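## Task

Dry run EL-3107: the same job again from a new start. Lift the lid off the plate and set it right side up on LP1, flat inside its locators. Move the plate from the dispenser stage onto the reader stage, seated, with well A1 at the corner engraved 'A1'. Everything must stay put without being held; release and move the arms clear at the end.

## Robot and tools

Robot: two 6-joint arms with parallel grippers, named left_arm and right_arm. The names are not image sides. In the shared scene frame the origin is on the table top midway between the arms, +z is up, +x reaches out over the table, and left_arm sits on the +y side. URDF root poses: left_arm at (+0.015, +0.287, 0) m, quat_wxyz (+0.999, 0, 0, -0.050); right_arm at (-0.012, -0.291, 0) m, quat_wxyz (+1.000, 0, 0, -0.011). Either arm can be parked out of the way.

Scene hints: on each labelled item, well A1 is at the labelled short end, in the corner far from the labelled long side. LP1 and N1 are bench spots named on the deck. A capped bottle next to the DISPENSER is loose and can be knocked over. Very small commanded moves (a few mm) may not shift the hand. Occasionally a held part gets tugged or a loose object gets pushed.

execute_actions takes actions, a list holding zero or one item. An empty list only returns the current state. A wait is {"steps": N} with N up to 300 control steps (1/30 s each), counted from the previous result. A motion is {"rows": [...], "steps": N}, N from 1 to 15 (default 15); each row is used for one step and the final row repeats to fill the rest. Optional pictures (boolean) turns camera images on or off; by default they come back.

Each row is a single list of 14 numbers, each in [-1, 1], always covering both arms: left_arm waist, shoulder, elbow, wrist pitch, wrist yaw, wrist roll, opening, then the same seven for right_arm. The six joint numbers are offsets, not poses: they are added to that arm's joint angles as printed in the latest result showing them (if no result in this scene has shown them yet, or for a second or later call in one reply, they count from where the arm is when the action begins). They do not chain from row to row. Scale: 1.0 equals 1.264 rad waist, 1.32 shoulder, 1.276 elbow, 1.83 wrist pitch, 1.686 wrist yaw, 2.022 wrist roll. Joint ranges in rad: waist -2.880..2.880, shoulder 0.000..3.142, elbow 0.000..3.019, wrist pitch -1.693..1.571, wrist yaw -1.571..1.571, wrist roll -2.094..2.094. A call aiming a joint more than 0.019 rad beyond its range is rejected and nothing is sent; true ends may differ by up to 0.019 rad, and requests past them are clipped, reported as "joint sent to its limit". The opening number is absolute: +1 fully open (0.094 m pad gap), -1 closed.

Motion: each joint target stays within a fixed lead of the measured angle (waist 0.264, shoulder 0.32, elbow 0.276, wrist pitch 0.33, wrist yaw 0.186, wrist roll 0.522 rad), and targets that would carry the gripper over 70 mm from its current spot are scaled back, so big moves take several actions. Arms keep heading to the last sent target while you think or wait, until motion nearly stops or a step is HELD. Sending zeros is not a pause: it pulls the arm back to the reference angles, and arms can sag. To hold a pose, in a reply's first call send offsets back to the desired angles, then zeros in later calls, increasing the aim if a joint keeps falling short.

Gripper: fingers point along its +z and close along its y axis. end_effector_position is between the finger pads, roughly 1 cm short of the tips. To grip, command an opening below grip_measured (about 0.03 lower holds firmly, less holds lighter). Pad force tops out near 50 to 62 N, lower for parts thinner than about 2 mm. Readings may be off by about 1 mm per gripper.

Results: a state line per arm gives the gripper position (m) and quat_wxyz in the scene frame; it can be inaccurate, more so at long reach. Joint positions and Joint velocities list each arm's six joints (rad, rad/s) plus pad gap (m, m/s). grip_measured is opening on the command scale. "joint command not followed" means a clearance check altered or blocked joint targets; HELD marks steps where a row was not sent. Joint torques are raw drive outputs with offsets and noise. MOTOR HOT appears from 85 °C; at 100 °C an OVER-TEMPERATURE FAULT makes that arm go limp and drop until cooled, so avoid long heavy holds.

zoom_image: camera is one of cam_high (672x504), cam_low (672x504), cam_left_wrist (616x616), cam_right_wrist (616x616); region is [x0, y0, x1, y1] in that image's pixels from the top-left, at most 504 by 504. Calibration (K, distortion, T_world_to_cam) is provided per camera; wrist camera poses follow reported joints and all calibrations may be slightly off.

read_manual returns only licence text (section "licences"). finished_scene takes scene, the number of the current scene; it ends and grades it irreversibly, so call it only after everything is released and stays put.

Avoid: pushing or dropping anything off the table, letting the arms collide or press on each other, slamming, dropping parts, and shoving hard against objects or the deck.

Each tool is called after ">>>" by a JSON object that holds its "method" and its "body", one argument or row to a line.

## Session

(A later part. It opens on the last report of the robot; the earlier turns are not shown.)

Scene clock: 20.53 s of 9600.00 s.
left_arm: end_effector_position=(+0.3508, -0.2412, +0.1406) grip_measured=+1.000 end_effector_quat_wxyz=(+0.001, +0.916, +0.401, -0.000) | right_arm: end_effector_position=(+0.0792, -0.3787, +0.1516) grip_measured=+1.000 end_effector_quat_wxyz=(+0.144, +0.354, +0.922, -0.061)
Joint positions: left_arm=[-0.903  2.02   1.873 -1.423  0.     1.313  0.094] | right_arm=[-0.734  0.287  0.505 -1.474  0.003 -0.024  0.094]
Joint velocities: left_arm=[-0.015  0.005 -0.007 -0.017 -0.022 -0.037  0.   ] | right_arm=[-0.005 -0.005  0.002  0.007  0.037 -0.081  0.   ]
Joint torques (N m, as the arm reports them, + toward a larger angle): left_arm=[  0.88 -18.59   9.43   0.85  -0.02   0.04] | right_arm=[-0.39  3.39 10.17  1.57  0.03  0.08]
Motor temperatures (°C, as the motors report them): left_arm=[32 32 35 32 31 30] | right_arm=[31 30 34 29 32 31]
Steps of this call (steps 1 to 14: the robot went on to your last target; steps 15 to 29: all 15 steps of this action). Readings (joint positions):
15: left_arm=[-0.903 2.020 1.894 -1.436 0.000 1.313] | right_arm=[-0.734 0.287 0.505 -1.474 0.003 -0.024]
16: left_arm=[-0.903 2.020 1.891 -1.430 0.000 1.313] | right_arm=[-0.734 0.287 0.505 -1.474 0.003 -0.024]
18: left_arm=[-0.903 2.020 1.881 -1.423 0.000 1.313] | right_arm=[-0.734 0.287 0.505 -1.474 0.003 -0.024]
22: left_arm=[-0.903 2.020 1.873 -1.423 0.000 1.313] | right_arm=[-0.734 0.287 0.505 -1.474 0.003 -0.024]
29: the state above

Nudge out, then close.

>>> {"method": "execute_actions", "body": {
  "actions": [
    {"rows":[[0,0,0.01,0.014,0,0,1,0,0,0,0,0,0,1]],"steps":10}
  ]
}}

>>> {"method": "zoom_image", "body": {
  "camera": "cam_left_wrist",
  "region": [160,130,460,380]
}}

Scene clock: 21.30 s of 9600.00 s.
left_arm: end_effector_position=(+0.3521, -0.2432, +0.1406) grip_measured=+1.000 end_effector_quat_wxyz=(+0.006, +0.916, +0.401, +0.001) | right_arm: end_effector_position=(+0.0792, -0.3787, +0.1516) grip_measured=+1.000 end_effector_quat_wxyz=(+0.144, +0.354, +0.922, -0.061)
Joint positions: left_arm=[-0.903  2.02   1.873 -1.413  0.     1.313  0.094] | right_arm=[-0.734  0.287  0.505 -1.474  0.003 -0.024  0.094]
Joint velocities: left_arm=[ 0.015 -0.005 -0.002 -0.002 -0.022  0.022  0.   ] | right_arm=[ 0.015  0.005 -0.002  0.002  0.037 -0.051  0.   ]
Joint torques (N m, as the arm reports them, + toward a larger angle): left_arm=[  1.14 -19.92  10.72   0.72  -0.11   0.02] | right_arm=[-0.39  3.36 10.16  1.57  0.03  0.08]
Motor temperatures (°C, as the motors report them): left_arm=[32 32 35 32 31 30] | right_arm=[31 30 34 29 32 31]
Steps of this call (steps 1 to 13: the robot went on to your last target; steps 14 to 23: all 10 steps of this action). Readings (joint positions):
14: left_arm=[-0.903 2.020 1.873 -1.422 0.000 1.313] | right_arm=[-0.734 0.287 0.505 -1.474 0.003 -0.024]
15: left_arm=[-0.903 2.020 1.873 -1.418 0.000 1.313] | right_arm=[-0.734 0.287 0.505 -1.474 0.003 -0.024]
17: left_arm=[-0.903 2.020 1.873 -1.414 0.000 1.313] | right_arm=[-0.734 0.287 0.505 -1.474 0.003 -0.024]
21: left_arm=[-0.903 2.020 1.873 -1.413 0.000 1.313] | right_arm=[-0.734 0.287 0.505 -1.474 0.003 -0.024]
23: the state above
camera_calibration (this result's frames):
cam_left_wrist: T_world_to_cam=[[-0.733438, 0.6795, -0.0186721, 0.427832], [0.540758, 0.599887, 0.589674, -0.119898], [0.411885, 0.422392, -0.807425, 0.199922], [0, 0, 0, 1]] pos_world=[0.296279, -0.303232, 0.240111]
cam_right_wrist: T_world_to_cam=[[-0.663694, -0.747995, -0.00358011, -0.230105], [-0.711145, 0.629498, 0.313057, 0.252113], [-0.231912, 0.21032, -0.949728, 0.369211], [0, 0, 0, 1]] pos_world=[0.112194, -0.408475, 0.2709]

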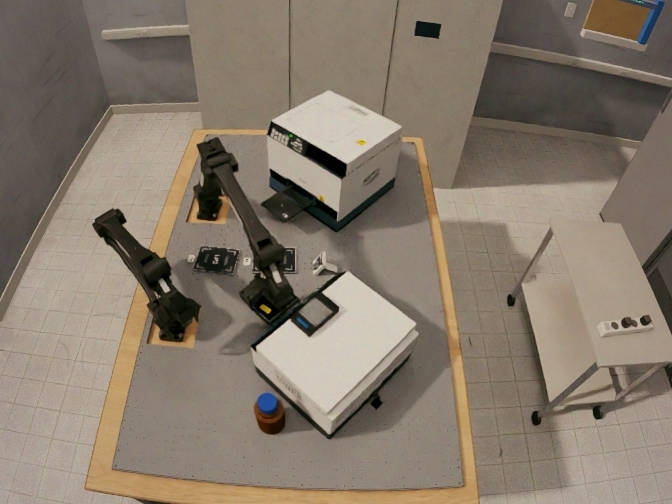

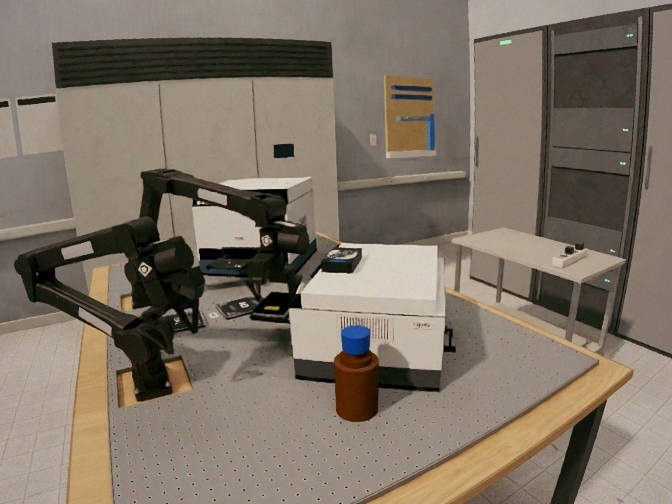

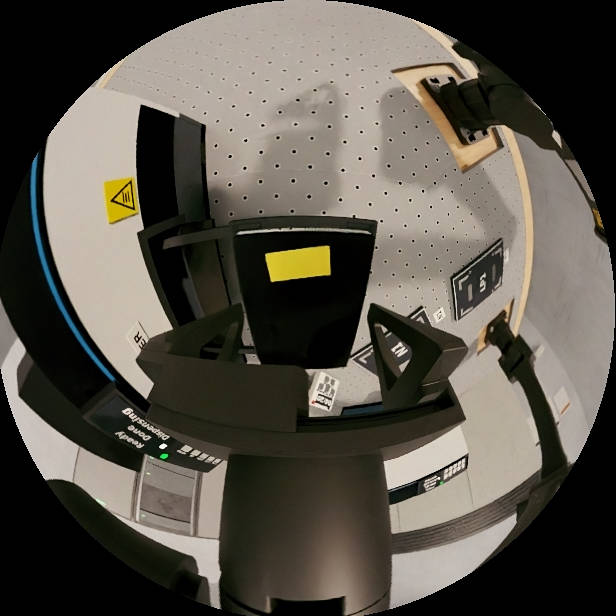

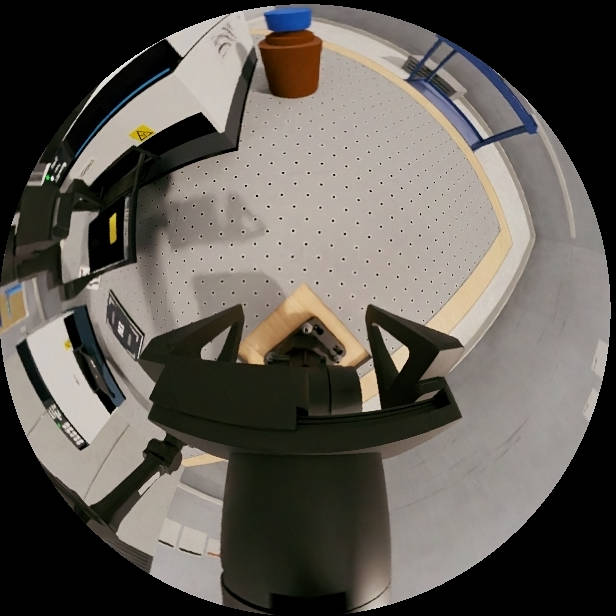

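Region (160, 130, 460, 380) of cam_left_wrist's 616x616 image, scaled by 1.680, with more detail than that image has.

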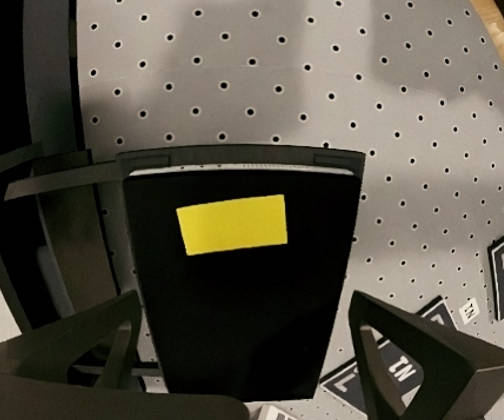

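>>> {"method": "execute_actions", "body": {
  "actions": [
    {"rows":[[0,0,0.01,0.008,0,0,0.9,0,0,0,0,0,0,1],[0,0,0.01,0.008,0,0,0.86,0,0,0,0,0,0,1],[0,0,0.01,0.008,0,0,0.83,0,0,0,0,0,0,1],[0,0,0.01,0.008,0,0,0.8,0,0,0,0,0,0,1],[0,0,0.01,0.008,0,0,0.77,0,0,0,0,0,0,1],[0,0,0.01,0.008,0,0,0.745,0,0,0,0,0,0,1]]}
  ]
}}

>>> {"method": "zoom_image", "body": {
  "camera": "cam_low",
  "region": [220,250,340,340]
}}

Scene clock: 22.63 s of 9600.00 s.
left_arm: end_effector_position=(+0.3522, -0.2434, +0.1406) grip_measured=+0.766 end_effector_quat_wxyz=(+0.006, +0.916, +0.401, +0.001) | right_arm: end_effector_position=(+0.0792, -0.3787, +0.1516) grip_measured=+1.000 end_effector_quat_wxyz=(+0.144, +0.354, +0.922, -0.061)
Joint positions: left_arm=[-0.903  2.02   1.873 -1.412  0.     1.313  0.083] | right_arm=[-0.734  0.287  0.505 -1.474  0.003 -0.024  0.094]
Joint velocities: left_arm=[-0.005  0.005  0.002 -0.002 -0.007  0.066 -0.001] | right_arm=[ 0.005 -0.005 -0.002 -0.007 -0.007  0.007  0.   ]
Joint torques (N m, as the arm reports them, + toward a larger angle): left_arm=[  1.45 -19.53  10.68   0.71  -0.07   0.09] | right_arm=[-0.43  3.39 10.17  1.57  0.03  0.08]
Motor temperatures (°C, as the motors report them): left_arm=[32 32 36 32 31 30] | right_arm=[31 30 34 29 32 31]
Steps of this call (steps 1 to 15: the robot went on to your last target; steps 16 to 25: nothing new was sent; steps 26 to 40: all 15 steps of this action). Readings (joint positions):
26: left_arm=[-0.903 2.020 1.873 -1.413 0.000 1.313] | right_arm=[-0.734 0.287 0.505 -1.474 0.003 -0.024]
27: left_arm=[-0.903 2.020 1.873 -1.413 0.000 1.313] | right_arm=[-0.734 0.287 0.505 -1.474 0.003 -0.024]
29: left_arm=[-0.903 2.020 1.873 -1.413 0.000 1.313] | right_arm=[-0.734 0.287 0.505 -1.474 0.003 -0.024]
33: left_arm=[-0.903 2.020 1.873 -1.412 0.000 1.313] | right_arm=[-0.734 0.287 0.505 -1.474 0.003 -0.024]
40: the state above
camera_calibration (this result's frames):
cam_left_wrist: T_world_to_cam=[[-0.73343, 0.679488, -0.0194101, 0.428111], [0.540517, 0.600266, 0.58951, -0.119658], [0.412216, 0.421873, -0.807528, 0.19972], [0, 0, 0, 1]] pos_world=[0.296339, -0.303326, 0.240129]
cam_right_wrist: T_world_to_cam=[[-0.663694, -0.747995, -0.00358011, -0.230105], [-0.711145, 0.629498, 0.313057, 0.252113], [-0.231912, 0.21032, -0.949728, 0.369211], [0, 0, 0, 1]] pos_world=[0.112194, -0.408475, 0.2709]

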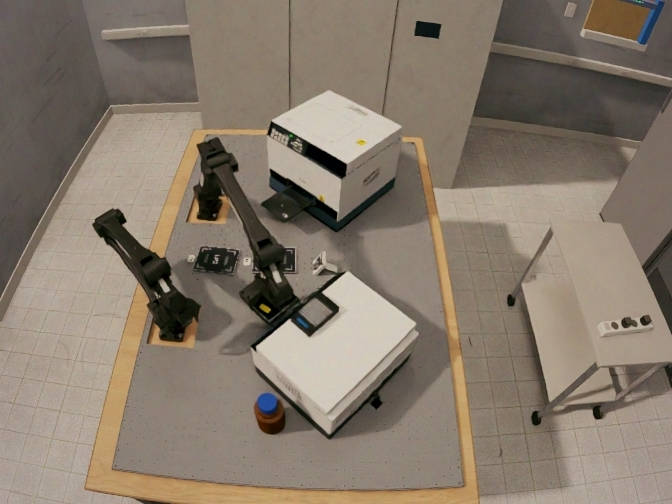

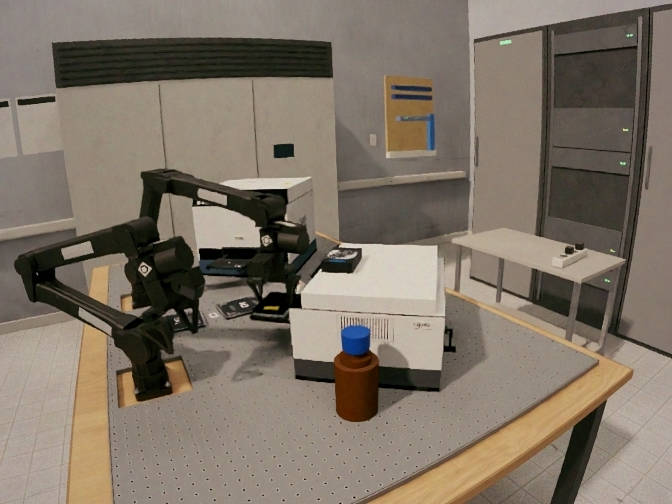

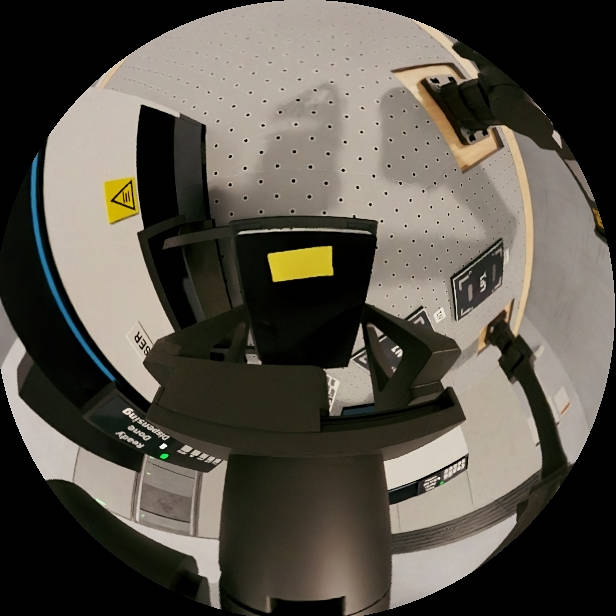

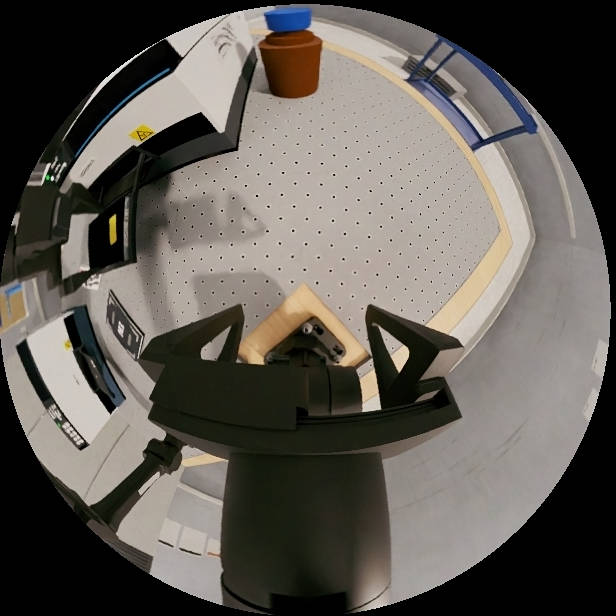

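Region (220, 250, 340, 340) of cam_low's 672x504 image, scaled by 4.200, with more detail than that image has; it fills the top 378 rows of this view, and the rest is white.

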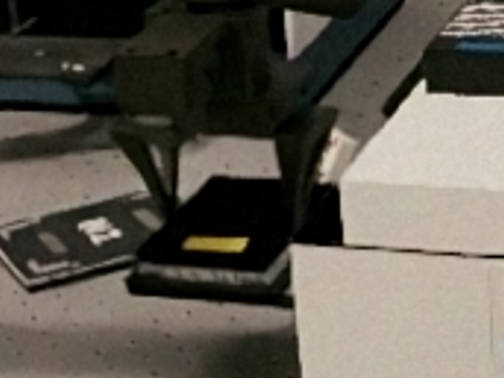

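>>> {"method": "execute_actions", "body": {
  "actions": [
    {"rows":[[0,0,0,0,0,0,1,0,0,0,0,0,0,1],[0,0,0,0,0,0,1,0,0,0,0,0,0,1],[0,0,0,0,0,0,1,0,0,0,0,0,0,1],[0,0,0,0,0,0,1,0,0,0,0,0,0,1],[0,0,-0.009,0.014,0,0,1,0,0,0,0,0,0,1]]}
  ],
  "pictures": false
}}

>>> {"method": "execute_actions", "body": {
  "actions": [
    {"rows":[[0,0,0.01,0,0,0,0.9,0,0,0,0,0,0,1],[0,0,0.01,0,0,0,0.86,0,0,0,0,0,0,1],[0,0,0.01,0,0,0,0.83,0,0,0,0,0,0,1],[0,0,0.01,0,0,0,0.8,0,0,0,0,0,0,1],[0,0,0.01,0,0,0,0.77,0,0,0,0,0,0,1],[0,0,0.01,0,0,0,0.74,0,0,0,0,0,0,1]]}
  ],
  "pictures": false
}}

>>> {"method": "execute_actions", "body": {
  "actions": [
    {"rows":[[0,0,0.01,0,0,0,0.74,0,0,0,0,0,0,1]],"steps":8}
  ],
  "pictures": false
}}

Scene clock: 24.13 s of 9600.00 s.
left_arm: end_effector_position=(+0.3524, -0.2437, +0.1378) grip_measured=+1.000 end_effector_quat_wxyz=(+0.008, +0.916, +0.401, +0.001) | right_arm: end_effector_position=(+0.0792, -0.3787, +0.1516) grip_measured=+1.000 end_effector_quat_wxyz=(+0.144, +0.354, +0.922, -0.061)
Joint positions: left_arm=[-0.903  2.02   1.866 -1.402  0.     1.313  0.094] | right_arm=[-0.734  0.287  0.505 -1.474  0.003 -0.024  0.094]
Joint velocities: left_arm=[-0.015 -0.005  0.007 -0.002  0.022 -0.007  0.   ] | right_arm=[-0.005 -0.015 -0.007 -0.007 -0.022 -0.007  0.   ]
Joint torques (N m, as the arm reports them, + toward a larger angle): left_arm=[  1.21 -19.9    9.36   0.82  -0.05   0.06] | right_arm=[-0.4   3.38 10.17  1.57  0.03  0.08]
Motor temperatures (°C, as the motors report them): left_arm=[32 32 36 32 31 30] | right_arm=[31 30 34 29 32 31]
Steps of this call (steps 1 to 15: the robot went on to your last target; steps 16 to 30: nothing new was sent; steps 31 to 45: all 15 steps of this action). Readings (joint positions):
31: left_arm=[-0.903 2.020 1.873 -1.412 0.000 1.313] | right_arm=[-0.734 0.287 0.505 -1.474 0.003 -0.024]
32: left_arm=[-0.903 2.020 1.873 -1.412 0.000 1.313] | right_arm=[-0.734 0.287 0.505 -1.474 0.003 -0.024]
34: left_arm=[-0.903 2.020 1.873 -1.412 0.000 1.313] | right_arm=[-0.734 0.287 0.505 -1.474 0.003 -0.024]
38: left_arm=[-0.903 2.020 1.868 -1.403 0.000 1.313] | right_arm=[-0.734 0.287 0.505 -1.474 0.003 -0.024]
45: the state above

Scene clock: 24.63 s of 9600.00 s.
left_arm: end_effector_position=(+0.3524, -0.2437, +0.1378) grip_measured=+0.779 end_effector_quat_wxyz=(+0.008, +0.916, +0.401, +0.001) | right_arm: end_effector_position=(+0.0792, -0.3787, +0.1516) grip_measured=+1.000 end_effector_quat_wxyz=(+0.144, +0.354, +0.922, -0.061)
Joint positions: left_arm=[-0.903  2.02   1.866 -1.402  0.     1.313  0.084] | right_arm=[-0.734  0.287  0.505 -1.474  0.003 -0.024  0.094]
Joint velocities: left_arm=[-0.005 -0.005  0.007 -0.017  0.007 -0.022 -0.   ] | right_arm=[ 0.015 -0.005 -0.002  0.012 -0.007 -0.007  0.   ]
Joint torques (N m, as the arm reports them, + toward a larger angle): left_arm=[  1.01 -19.7   10.63   0.43  -0.06   0.03] | right_arm=[-0.4   3.34 10.16  1.57  0.03  0.08]
Motor temperatures (°C, as the motors report them): left_arm=[32 32 36 32 31 30] | right_arm=[31 30 34 29 32 31]
Steps of this call (steps 1 to 15: all 15 steps of this action). Readings (joint positions):
1: left_arm=[-0.903 2.020 1.866 -1.402 0.000 1.313] | right_arm=[-0.734 0.287 0.505 -1.474 0.003 -0.024]
2: left_arm=[-0.903 2.020 1.866 -1.402 0.000 1.313] | right_arm=[-0.734 0.287 0.505 -1.474 0.003 -0.024]
4: left_arm=[-0.903 2.020 1.866 -1.402 0.000 1.313] | right_arm=[-0.734 0.287 0.505 -1.474 0.003 -0.024]
8: left_arm=[-0.903 2.020 1.866 -1.402 0.000 1.313] | right_arm=[-0.734 0.287 0.505 -1.474 0.003 -0.024]
15: the state above

Scene clock: 24.90 s of 9600.00 s.
left_arm: end_effector_position=(+0.3524, -0.2437, +0.1378) grip_measured=+0.779 end_effector_quat_wxyz=(+0.008, +0.916, +0.401, +0.001) | right_arm: end_effector_position=(+0.0792, -0.3787, +0.1516) grip_measured=+1.000 end_effector_quat_wxyz=(+0.144, +0.354, +0.922, -0.061)
Joint positions: left_arm=[-0.903  2.02   1.866 -1.402  0.     1.313  0.084] | right_arm=[-0.734  0.287  0.505 -1.474  0.003 -0.024  0.094]
Joint velocities: left_arm=[-0.015 -0.015 -0.002  0.002  0.007 -0.066 -0.   ] | right_arm=[-0.005  0.005 -0.012 -0.007 -0.066  0.051  0.   ]
Joint torques (N m, as the arm reports them, + toward a larger angle): left_arm=[  1.38 -19.35  10.81   0.26  -0.06   0.05] | right_arm=[-0.36  3.38 10.17  1.56  0.03  0.08]
Motor temperatures (°C, as the motors report them): left_arm=[32 32 36 32 31 30] | right_arm=[31 30 34 29 32 31]
Steps of this call (steps 1 to 8: all 8 steps of this action). Readings (joint positions):
1: left_arm=[-0.903 2.020 1.866 -1.402 0.000 1.313] | right_arm=[-0.734 0.287 0.505 -1.474 0.003 -0.024]
2: left_arm=[-0.903 2.020 1.866 -1.402 0.000 1.313] | right_arm=[-0.734 0.287 0.505 -1.474 0.003 -0.024]
4: left_arm=[-0.903 2.020 1.866 -1.402 0.000 1.313] | right_arm=[-0.734 0.287 0.505 -1.474 0.003 -0.024]
8: the state above

>>> {"method": "execute_actions", "body": {
  "actions": [
    {"rows":[[0,0,0.03,0,0,0,0.74,0,0,0,0,0,0,1],[0,0,0.045,-0.008,0,0,0.74,0,0,0,0,0,0,1],[0,0,0.06,-0.018,0,0,0.74,0,0,0,0,0,0,1],[0,0,0.075,-0.028,0,0,0.74,0,0,0,0,0,0,1],[0,0,0.09,-0.04,0,0,0.74,0,0,0,0,0,0,1],[0,0,0.105,-0.05,0,0,0.74,0,0,0,0,0,0,1],[0,0,0.115,-0.06,0,0,0.74,0,0,0,0,0,0,1]]}
  ]
}}

Scene clock: 27.07 s of 9600.00 s.
left_arm: end_effector_position=(+0.3566, -0.2503, +0.1795) grip_measured=+0.779 end_effector_quat_wxyz=(+0.015, +0.916, +0.401, +0.002) | right_arm: end_effector_position=(+0.0792, -0.3787, +0.1516) grip_measured=+1.000 end_effector_quat_wxyz=(+0.144, +0.354, +0.922, -0.061)
Joint positions: left_arm=[-0.903  2.02   1.976 -1.496  0.     1.313  0.084] | right_arm=[-0.734  0.287  0.505 -1.474  0.003 -0.024  0.094]
Joint velocities: left_arm=[-0.005  0.015  0.017 -0.017 -0.037 -0.022 -0.   ] | right_arm=[-0.015 -0.005  0.012  0.017 -0.007 -0.007  0.   ]
Joint torques (N m, as the arm reports them, + toward a larger angle): left_arm=[  1.09 -20.08  12.99  -0.18  -0.03   0.04] | right_arm=[-0.4   3.37 10.18  1.56  0.03  0.08]
Motor temperatures (°C, as the motors report them): left_arm=[32 32 36 32 31 30] | right_arm=[31 30 34 29 32 31]
Steps of this call (steps 1 to 15: the robot went on to your last target; steps 16 to 50: nothing new was sent; steps 51 to 65: all 15 steps of this action). Readings (joint positions):
51: left_arm=[-0.903 2.020 1.866 -1.402 0.000 1.313] | right_arm=[-0.734 0.287 0.505 -1.474 0.003 -0.024]
52: left_arm=[-0.903 2.020 1.866 -1.402 0.000 1.313] | right_arm=[-0.734 0.287 0.505 -1.474 0.003 -0.024]
54: left_arm=[-0.903 2.020 1.874 -1.414 0.000 1.313] | right_arm=[-0.734 0.287 0.505 -1.474 0.003 -0.024]
58: left_arm=[-0.903 2.020 1.933 -1.477 0.000 1.313] | right_arm=[-0.734 0.287 0.505 -1.474 0.003 -0.024]
65: the state above
camera_calibration (this result's frames):
cam_left_wrist: T_world_to_cam=[[-0.733152, 0.679051, -0.0371168, 0.439785], [0.534733, 0.609337, 0.585465, -0.13579], [0.420177, 0.409387, -0.809848, 0.226728], [0, 0, 0, 1]] pos_world=[0.299775, -0.308714, 0.279439]
cam_right_wrist: T_world_to_cam=[[-0.663694, -0.747995, -0.00358011, -0.230105], [-0.711145, 0.629498, 0.313057, 0.252113], [-0.231912, 0.21032, -0.949728, 0.369211], [0, 0, 0, 1]] pos_world=[0.112194, -0.408475, 0.2709]

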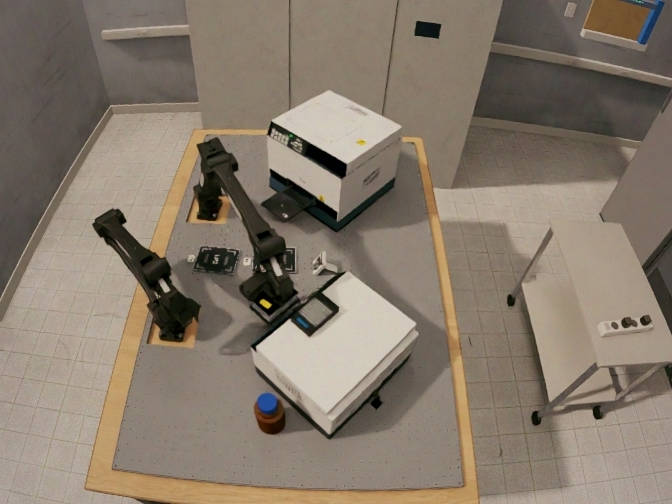

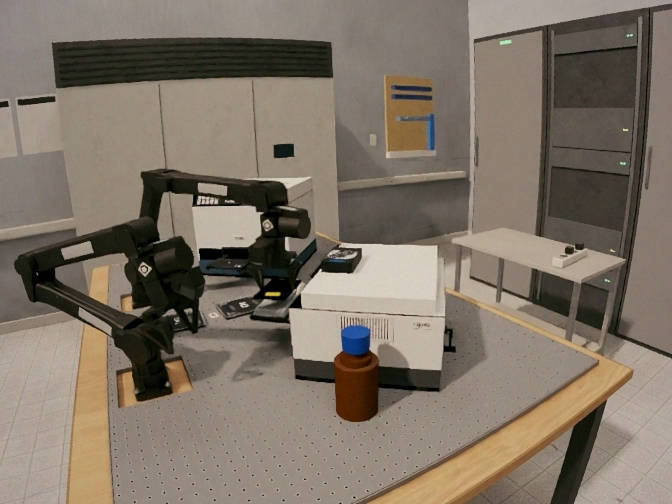

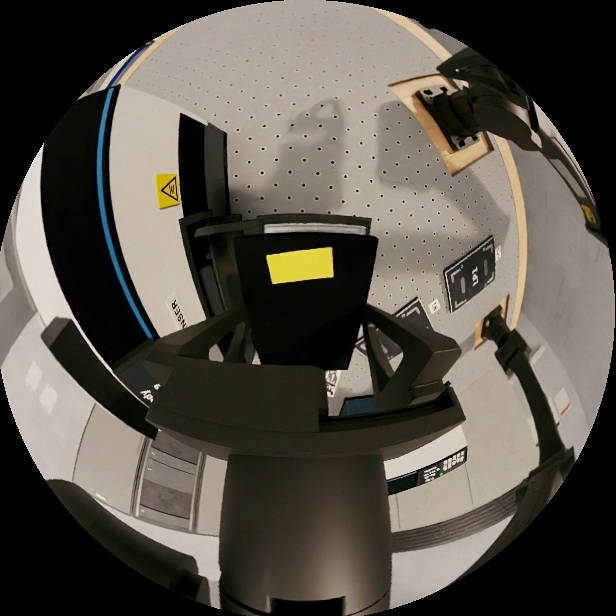

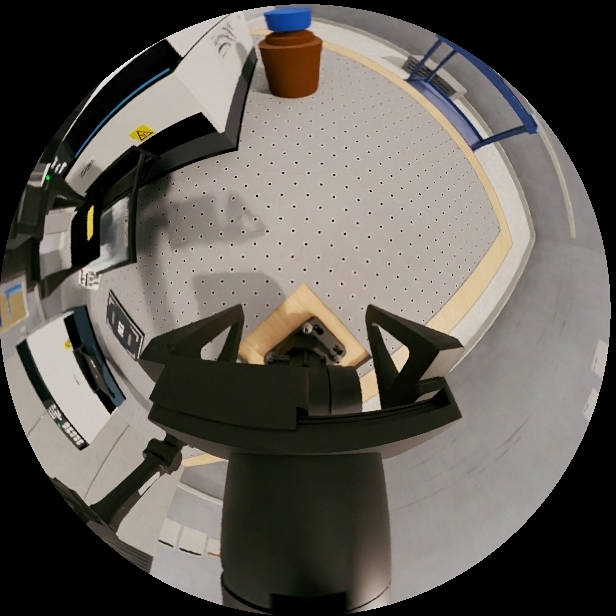

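>>> {"method": "execute_actions", "body": {
  "actions": [
    {"rows":[[0,-0.025,-0.03,0.004,0,0,0.74,0,0,0,0,0,0,1],[0,-0.05,-0.06,0.008,0,0,0.74,0,0,0,0,0,0,1],[0,-0.075,-0.095,0.012,0,0,0.74,0,0,0,0,0,0,1],[0,-0.1,-0.13,0.016,0,0,0.74,0,0,0,0,0,0,1],[0,-0.125,-0.165,0.02,0,0,0.74,0,0,0,0,0,0,1],[0,-0.15,-0.2,0.025,0,0,0.74,0,0,0,0,0,0,1],[0,-0.175,-0.233,0.03,0,0,0.74,0,0,0,0,0,0,1],[0,-0.2,-0.266,0.034,0,0,0.74,0,0,0,0,0,0,1],[0,-0.225,-0.3,0.038,0,0,0.74,0,0,0,0,0,0,1],[0,-0.25,-0.333,0.043,0,0,0.74,0,0,0,0,0,0,1],[0,-0.275,-0.366,0.047,0,0,0.74,0,0,0,0,0,0,1],[0,-0.3,-0.4,0.052,0,0,0.74,0,0,0,0,0,0,1],[0,-0.325,-0.433,0.056,0,0,0.74,0,0,0,0,0,0,1],[0,-0.35,-0.466,0.06,0,0,0.74,0,0,0,0,0,0,1],[0,-0.375,-0.5,0.065,0,0,0.74,0,0,0,0,0,0,1]]}
  ],
  "pictures": false
}}

>>> {"method": "execute_actions", "body": {
  "actions": [
    {"rows":[[-0.01,-0.06,-0.08,0.01,0,-0.06,0.74,0,0,0,0,0,0,1],[-0.02,-0.09,-0.12,0.015,0,-0.12,0.74,0,0,0,0,0,0,1],[-0.03,-0.12,-0.16,0.02,0,-0.18,0.74,0,0,0,0,0,0,1],[-0.04,-0.15,-0.2,0.025,0,-0.24,0.74,0,0,0,0,0,0,1],[-0.05,-0.18,-0.24,0.03,0,-0.3,0.74,0,0,0,0,0,0,1],[-0.06,-0.21,-0.28,0.035,0,-0.36,0.74,0,0,0,0,0,0,1],[-0.065,-0.21,-0.28,0.04,0,-0.42,0.74,0,0,0,0,0,0,1],[-0.065,-0.21,-0.28,0.04,0,-0.5,0.74,0,0,0,0,0,0,1],[-0.065,-0.21,-0.28,0.04,0,-0.58,0.74,0,0,0,0,0,0,1],[-0.065,-0.21,-0.28,0.04,0,-0.66,0.74,0,0,0,0,0,0,1],[-0.065,-0.21,-0.28,0.04,0,-0.74,0.74,0,0,0,0,0,0,1],[-0.065,-0.21,-0.28,0.04,0,-0.82,0.74,0,0,0,0,0,0,1],[-0.065,-0.21,-0.28,0.04,0,-0.9,0.74,0,0,0,0,0,0,1],[-0.065,-0.21,-0.28,0.04,0,-1,0.74,0,0,0,0,0,0,1]]}
  ],
  "pictures": false
}}

>>> {"method": "execute_actions", "body": {
  "actions": [
    {"steps":15}
  ],
  "pictures": false
}}

Scene clock: 30.13 s of 9600.00 s.
left_arm: end_effector_position=(+0.2681, -0.1115, +0.1870) grip_measured=+0.779 end_effector_quat_wxyz=(-0.015, +0.916, +0.401, -0.003) | right_arm: end_effector_position=(+0.0792, -0.3787, +0.1516) grip_measured=+1.000 end_effector_quat_wxyz=(+0.144, +0.354, +0.922, -0.061)
Joint positions: left_arm=[-0.903  1.61   1.416 -1.408  0.     1.313  0.084] | right_arm=[-0.734  0.287  0.505 -1.474  0.003 -0.024  0.094]
Joint velocities: left_arm=[-0.015 -1.216 -1.087  0.281  0.037 -0.125  0.001] | right_arm=[-0.005 -0.015  0.002 -0.002  0.095 -0.022  0.   ]
Joint torques (N m, as the arm reports them, + toward a larger angle): left_arm=[  1.77 -15.05   8.53   0.4   -0.03   0.03] | right_arm=[-0.41  3.37 10.16  1.57  0.03  0.08]
Motor temperatures (°C, as the motors report them): left_arm=[32 32 36 32 31 30] | right_arm=[31 30 34 29 32 31]
Steps of this call (steps 1 to 15: the robot went on to your last target; steps 16 to 77: nothing new was sent; steps 78 to 92: all 15 steps of this action). Readings (joint positions):
78: left_arm=[-0.903 2.019 1.972 -1.496 0.000 1.313] | right_arm=[-0.734 0.287 0.505 -1.474 0.003 -0.024]
79: left_arm=[-0.903 2.013 1.958 -1.493 0.000 1.313] | right_arm=[-0.734 0.287 0.505 -1.474 0.003 -0.024]
81: left_arm=[-0.903 1.982 1.891 -1.483 0.000 1.313] | right_arm=[-0.734 0.287 0.505 -1.474 0.003 -0.024]
85: left_arm=[-0.903 1.876 1.704 -1.462 0.000 1.313] | right_arm=[-0.734 0.287 0.505 -1.474 0.003 -0.024]
92: the state above

Scene clock: 30.63 s of 9600.00 s.
left_arm: end_effector_position=(+0.1776, -0.0217, +0.1617) grip_measured=+0.779 end_effector_quat_wxyz=(-0.029, +0.562, +0.826, +0.015) | right_arm: end_effector_position=(+0.0792, -0.3787, +0.1516) grip_measured=+1.000 end_effector_quat_wxyz=(+0.144, +0.354, +0.922, -0.061)
Joint positions: left_arm=[-0.984  1.332  1.046 -1.35   0.     0.111  0.084] | right_arm=[-0.734  0.287  0.505 -1.474  0.003 -0.024  0.094]
Joint velocities: left_arm=[-0.015 -0.015  0.002  0.037  0.007 -2.806 -0.   ] | right_arm=[-0.005 -0.015  0.002 -0.002 -0.007 -0.022  0.   ]
Joint torques (N m, as the arm reports them, + toward a larger angle): left_arm=[ 1.36 -8.98 10.37  0.54 -0.14 -0.01] | right_arm=[-0.4   3.4  10.16  1.56  0.03  0.08]
Motor temperatures (°C, as the motors report them): left_arm=[32 32 36 32 31 30] | right_arm=[31 30 34 29 32 31]
Steps of this call (steps 1 to 15: all 15 steps of this action). Readings (joint positions):
1: left_arm=[-0.903 1.572 1.379 -1.404 0.000 1.299] | right_arm=[-0.734 0.287 0.505 -1.474 0.003 -0.024]
2: left_arm=[-0.903 1.537 1.344 -1.402 0.000 1.263] | right_arm=[-0.734 0.287 0.505 -1.474 0.003 -0.024]
4: left_arm=[-0.910 1.470 1.263 -1.389 0.000 1.142] | right_arm=[-0.734 0.287 0.505 -1.474 0.003 -0.024]
8: left_arm=[-0.954 1.351 1.078 -1.366 0.000 0.788] | right_arm=[-0.734 0.287 0.505 -1.474 0.003 -0.024]
15: the state above

Scene clock: 31.13 s of 9600.00 s.
left_arm: end_effector_position=(+0.1777, -0.0219, +0.1617) grip_measured=+0.779 end_effector_quat_wxyz=(-0.021, +0.208, +0.978, +0.024) | right_arm: end_effector_position=(+0.0792, -0.3787, +0.1516) grip_measured=+1.000 end_effector_quat_wxyz=(+0.144, +0.354, +0.922, -0.061)
Joint positions: left_arm=[-0.984  1.332  1.046 -1.349  0.    -0.664  0.084] | right_arm=[-0.734  0.287  0.505 -1.474  0.003 -0.024  0.094]
Joint velocities: left_arm=[ 0.005  0.005 -0.002  0.022 -0.007 -0.256 -0.   ] | right_arm=[ 0.015 -0.005  0.002 -0.012  0.022 -0.051  0.   ]
Joint torques (N m, as the arm reports them, + toward a larger angle): left_arm=[  2.04 -10.12  10.58   0.54  -0.17  -0.06] | right_arm=[-0.4   3.37 10.17  1.57  0.03  0.08]
Motor temperatures (°C, as the motors report them): left_arm=[32 32 36 32 31 30] | right_arm=[31 30 34 29 32 31]
Steps of this call (steps 1 to 15: the robot went on to your last target). Readings (joint positions):
1: left_arm=[-0.984 1.332 1.046 -1.350 0.000 0.014] | right_arm=[-0.734 0.287 0.505 -1.474 0.003 -0.024]
2: left_arm=[-0.984 1.332 1.046 -1.349 0.000 -0.083] | right_arm=[-0.734 0.287 0.505 -1.474 0.003 -0.024]
4: left_arm=[-0.984 1.332 1.046 -1.349 0.000 -0.277] | right_arm=[-0.734 0.287 0.505 -1.474 0.003 -0.024]
8: left_arm=[-0.984 1.332 1.046 -1.349 0.000 -0.528] | right_arm=[-0.734 0.287 0.505 -1.474 0.003 -0.024]
15: the state above

To z=.08: q2 1.38, q3 .861, q4 −1.052, q6 −1.03.

>>> {"method": "execute_actions", "body": {
  "actions": [
    {"rows":[[0,0.01,-0.015,0.04,0,-0.05,0.74,0,0,0,0,0,0,1],[0,0.015,-0.03,0.06,0,-0.08,0.74,0,0,0,0,0,0,1],[0,0.02,-0.05,0.08,0,-0.11,0.74,0,0,0,0,0,0,1],[0,0.025,-0.07,0.1,0,-0.14,0.74,0,0,0,0,0,0,1],[0,0.03,-0.09,0.12,0,-0.17,0.74,0,0,0,0,0,0,1],[0,0.035,-0.11,0.14,0,-0.19,0.74,0,0,0,0,0,0,1],[0,0.04,-0.13,0.155,0,-0.195,0.74,0,0,0,0,0,0,1],[0,0.048,-0.145,0.17,0,-0.195,0.74,0,0,0,0,0,0,1]]}
  ]
}}

>>> {"method": "zoom_image", "body": {
  "camera": "cam_left_wrist",
  "region": [180,150,430,400]
}}

Scene clock: 32.67 s of 9600.00 s.
left_arm: end_effector_position=(+0.1741, -0.0151, +0.0713) grip_measured=+0.779 end_effector_quat_wxyz=(-0.008, +0.029, +0.999, +0.014) | right_arm: end_effector_position=(+0.0792, -0.3787, +0.1516) grip_measured=+1.000 end_effector_quat_wxyz=(+0.144, +0.354, +0.922, -0.061)
Joint positions: left_arm=[-0.984  1.396  0.85  -1.058  0.    -1.025  0.084] | right_arm=[-0.734  0.287  0.505 -1.474  0.003 -0.024  0.094]
Joint velocities: left_arm=[ 0.005  0.005 -0.012  0.081  0.007 -0.139 -0.001] | right_arm=[-0.005 -0.005  0.002 -0.012  0.007 -0.007  0.   ]
Joint torques (N m, as the arm reports them, + toward a larger angle): left_arm=[ 1.05 -9.71  9.01  0.73 -0.25 -0.07] | right_arm=[-0.38  3.41 10.16  1.56  0.03  0.08]
Motor temperatures (°C, as the motors report them): left_arm=[32 32 36 32 31 30] | right_arm=[31 30 34 29 32 31]
Steps of this call (steps 1 to 30: the robot went on to your last target; step 31: nothing new was sent; steps 32 to 46: all 15 steps of this action). Readings (joint positions):
32: left_arm=[-0.984 1.332 1.044 -1.341 0.000 -0.707] | right_arm=[-0.734 0.287 0.505 -1.474 0.003 -0.024]
33: left_arm=[-0.984 1.332 1.038 -1.317 0.000 -0.725] | right_arm=[-0.734 0.287 0.505 -1.474 0.003 -0.024]
35: left_arm=[-0.984 1.332 1.011 -1.249 0.000 -0.785] | right_arm=[-0.734 0.287 0.505 -1.474 0.003 -0.024]
39: left_arm=[-0.984 1.347 0.914 -1.111 0.000 -0.931] | right_arm=[-0.734 0.287 0.505 -1.474 0.003 -0.024]
46: the state above
camera_calibration (this result's frames):
cam_left_wrist: T_world_to_cam=[[-0.0604232, -0.99754, -0.0355254, -0.000316977], [-0.794858, 0.0265572, 0.606214, 0.103077], [-0.60378, 0.0648671, -0.794508, 0.29142], [0, 0, 0, 1]] pos_world=[0.257866, -0.0219572, 0.169037]
cam_right_wrist: T_world_to_cam=[[-0.663694, -0.747995, -0.00358011, -0.230105], [-0.711145, 0.629498, 0.313057, 0.252113], [-0.231912, 0.21032, -0.949728, 0.369211], [0, 0, 0, 1]] pos_world=[0.112194, -0.408475, 0.2709]

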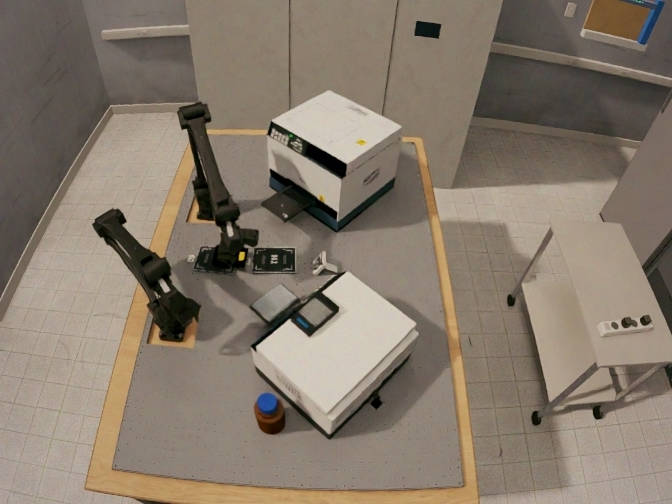

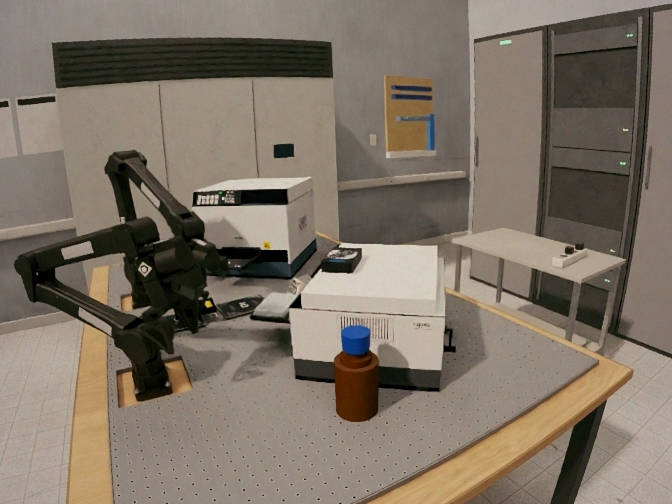

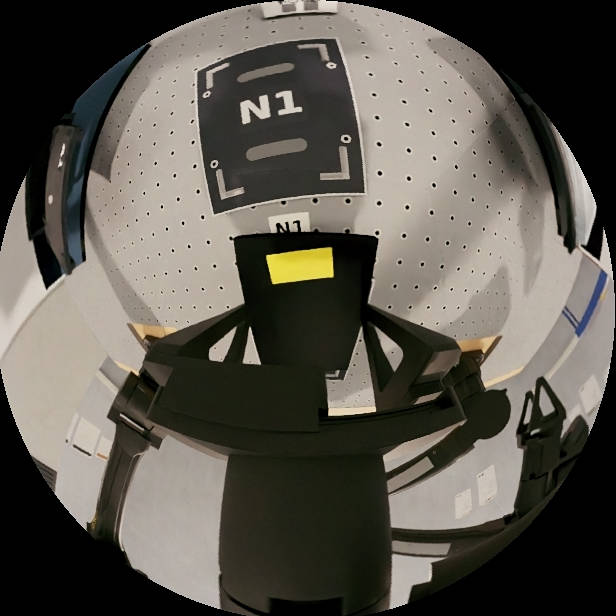

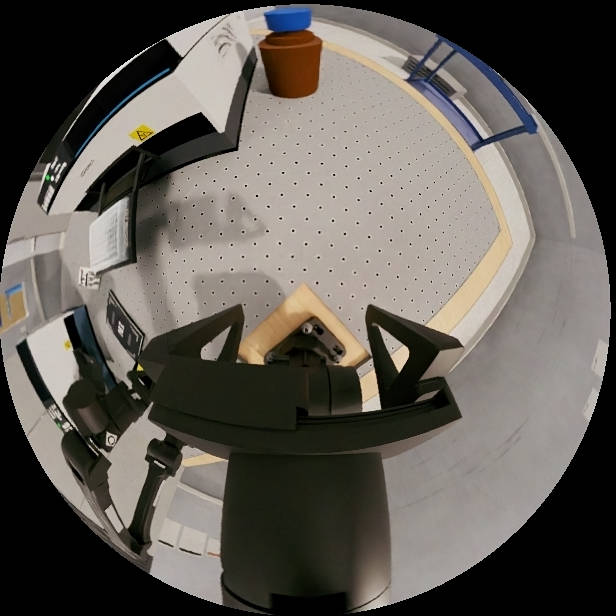

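Region (180, 150, 430, 400) of cam_left_wrist's 616x616 image, scaled by 2.016, with more detail than that image has.

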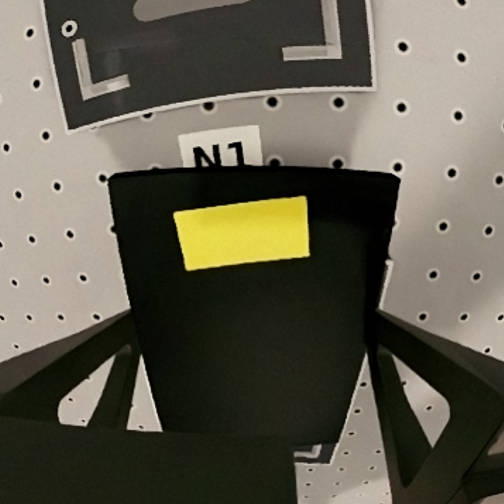

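>>> {"method": "execute_actions", "body": {
  "actions": [
    {"rows":[[-0.02,-0.01,-0.005,0.005,0,-0.01,0.74,0,0,0,0,0,0,1],[-0.04,-0.02,-0.01,0.01,0,-0.02,0.74,0,0,0,0,0,0,1],[-0.06,-0.03,-0.02,0.015,0,-0.035,0.74,0,0,0,0,0,0,1],[-0.075,-0.04,-0.03,0.02,0,-0.045,0.74,0,0,0,0,0,0,1],[-0.086,-0.045,-0.037,0.024,0,-0.055,0.74,0,0,0,0,0,0,1]]}
  ]
}}

>>> {"method": "zoom_image", "body": {
  "camera": "cam_left_wrist",
  "region": [180,150,430,400]
}}

Scene clock: 34.47 s of 9600.00 s.
left_arm: end_effector_position=(+0.1359, -0.0204, +0.0697) grip_measured=+0.779 end_effector_quat_wxyz=(-0.002, +0.036, +0.999, +0.004) | right_arm: end_effector_position=(+0.0792, -0.3787, +0.1516) grip_measured=+1.000 end_effector_quat_wxyz=(+0.144, +0.354, +0.922, -0.061)
Joint positions: left_arm=[-1.093  1.353  0.804 -1.03   0.001 -1.122  0.084] | right_arm=[-0.734  0.287  0.505 -1.474  0.003 -0.024  0.094]
Joint velocities: left_arm=[-0.024  0.015 -0.017 -0.002 -0.022 -0.051 -0.   ] | right_arm=[ 0.005  0.005 -0.002 -0.017  0.007 -0.051  0.   ]
Joint torques (N m, as the arm reports them, + toward a larger angle): left_arm=[  1.68 -10.27   8.03   0.85  -0.27  -0.07] | right_arm=[-0.39  3.35 10.17  1.57  0.03  0.08]
Motor temperatures (°C, as the motors report them): left_arm=[32 32 36 32 31 30] | right_arm=[31 30 34 29 32 31]
Steps of this call (steps 1 to 30: the robot went on to your last target; steps 31 to 39: nothing new was sent; steps 40 to 54: all 15 steps of this action). Readings (joint positions):
40: left_arm=[-0.984 1.396 0.850 -1.053 0.000 -1.049] | right_arm=[-0.734 0.287 0.505 -1.474 0.003 -0.024]
41: left_arm=[-0.987 1.396 0.850 -1.052 0.000 -1.050] | right_arm=[-0.734 0.287 0.505 -1.474 0.003 -0.024]
43: left_arm=[-1.008 1.389 0.840 -1.045 -0.000 -1.065] | right_arm=[-0.734 0.287 0.505 -1.474 0.003 -0.024]
47: left_arm=[-1.080 1.360 0.806 -1.033 0.000 -1.101] | right_arm=[-0.734 0.287 0.505 -1.474 0.003 -0.024]
54: the state above
camera_calibration (this result's frames):
cam_left_wrist: T_world_to_cam=[[-0.0734491, -0.997192, -0.014614, -0.00763121], [-0.801443, 0.0502973, 0.595952, 0.0758727], [-0.593544, 0.0554845, -0.802887, 0.266447], [0, 0, 0, 1]] pos_world=[0.218395, -0.0262096, 0.168599]
cam_right_wrist: T_world_to_cam=[[-0.663694, -0.747995, -0.00358011, -0.230105], [-0.711145, 0.629498, 0.313057, 0.252113], [-0.231912, 0.21032, -0.949728, 0.369211], [0, 0, 0, 1]] pos_world=[0.112194, -0.408475, 0.2709]

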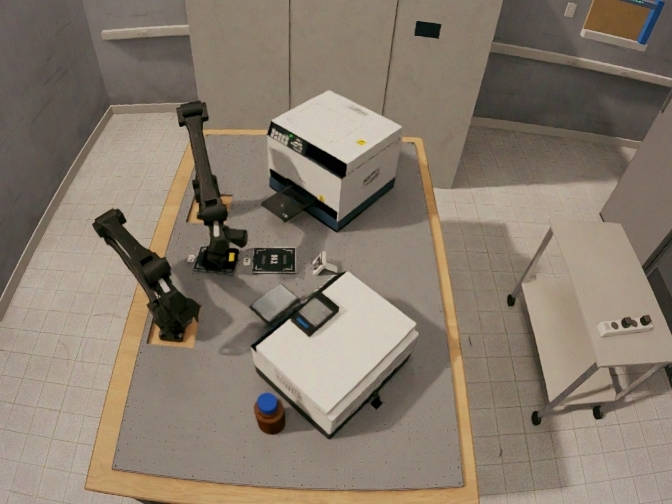

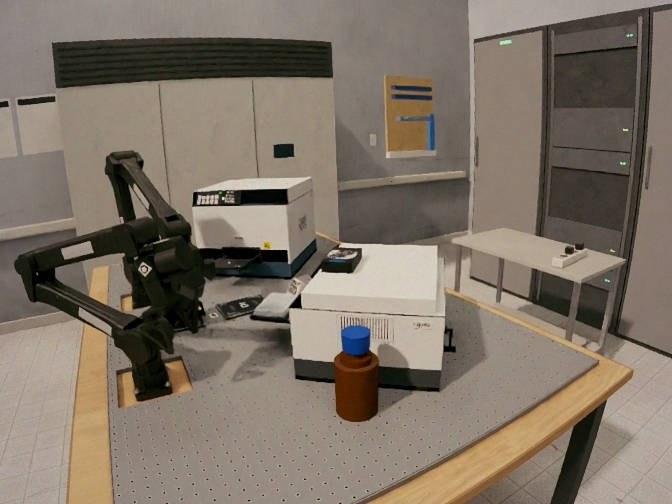

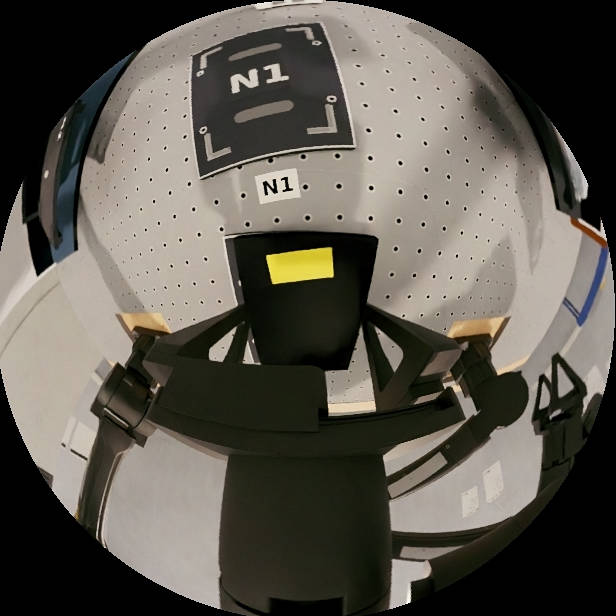

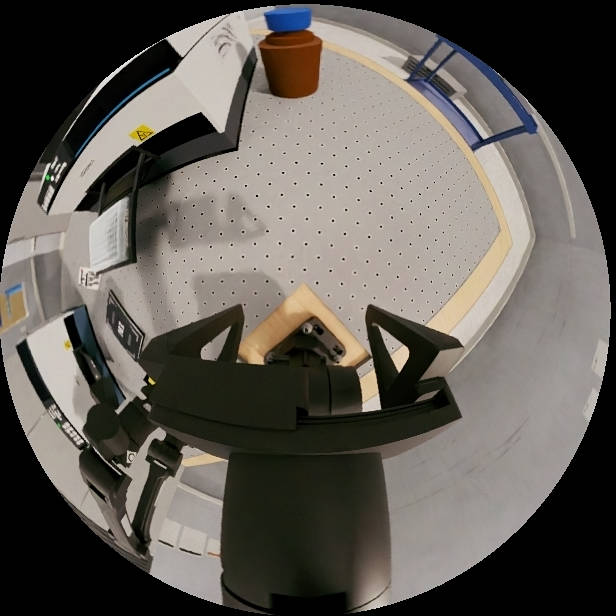

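Region (180, 150, 430, 400) of cam_left_wrist's 616x616 image, scaled by 2.016, with more detail than that image has.

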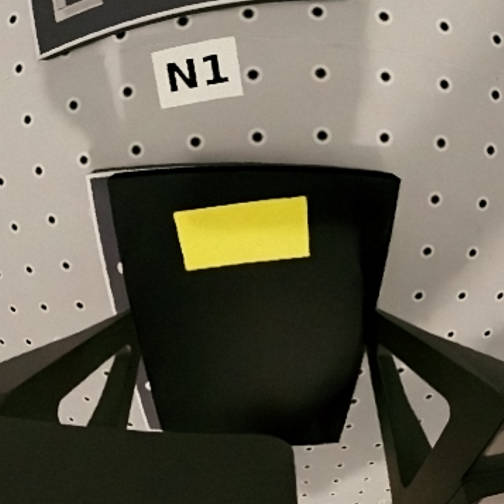

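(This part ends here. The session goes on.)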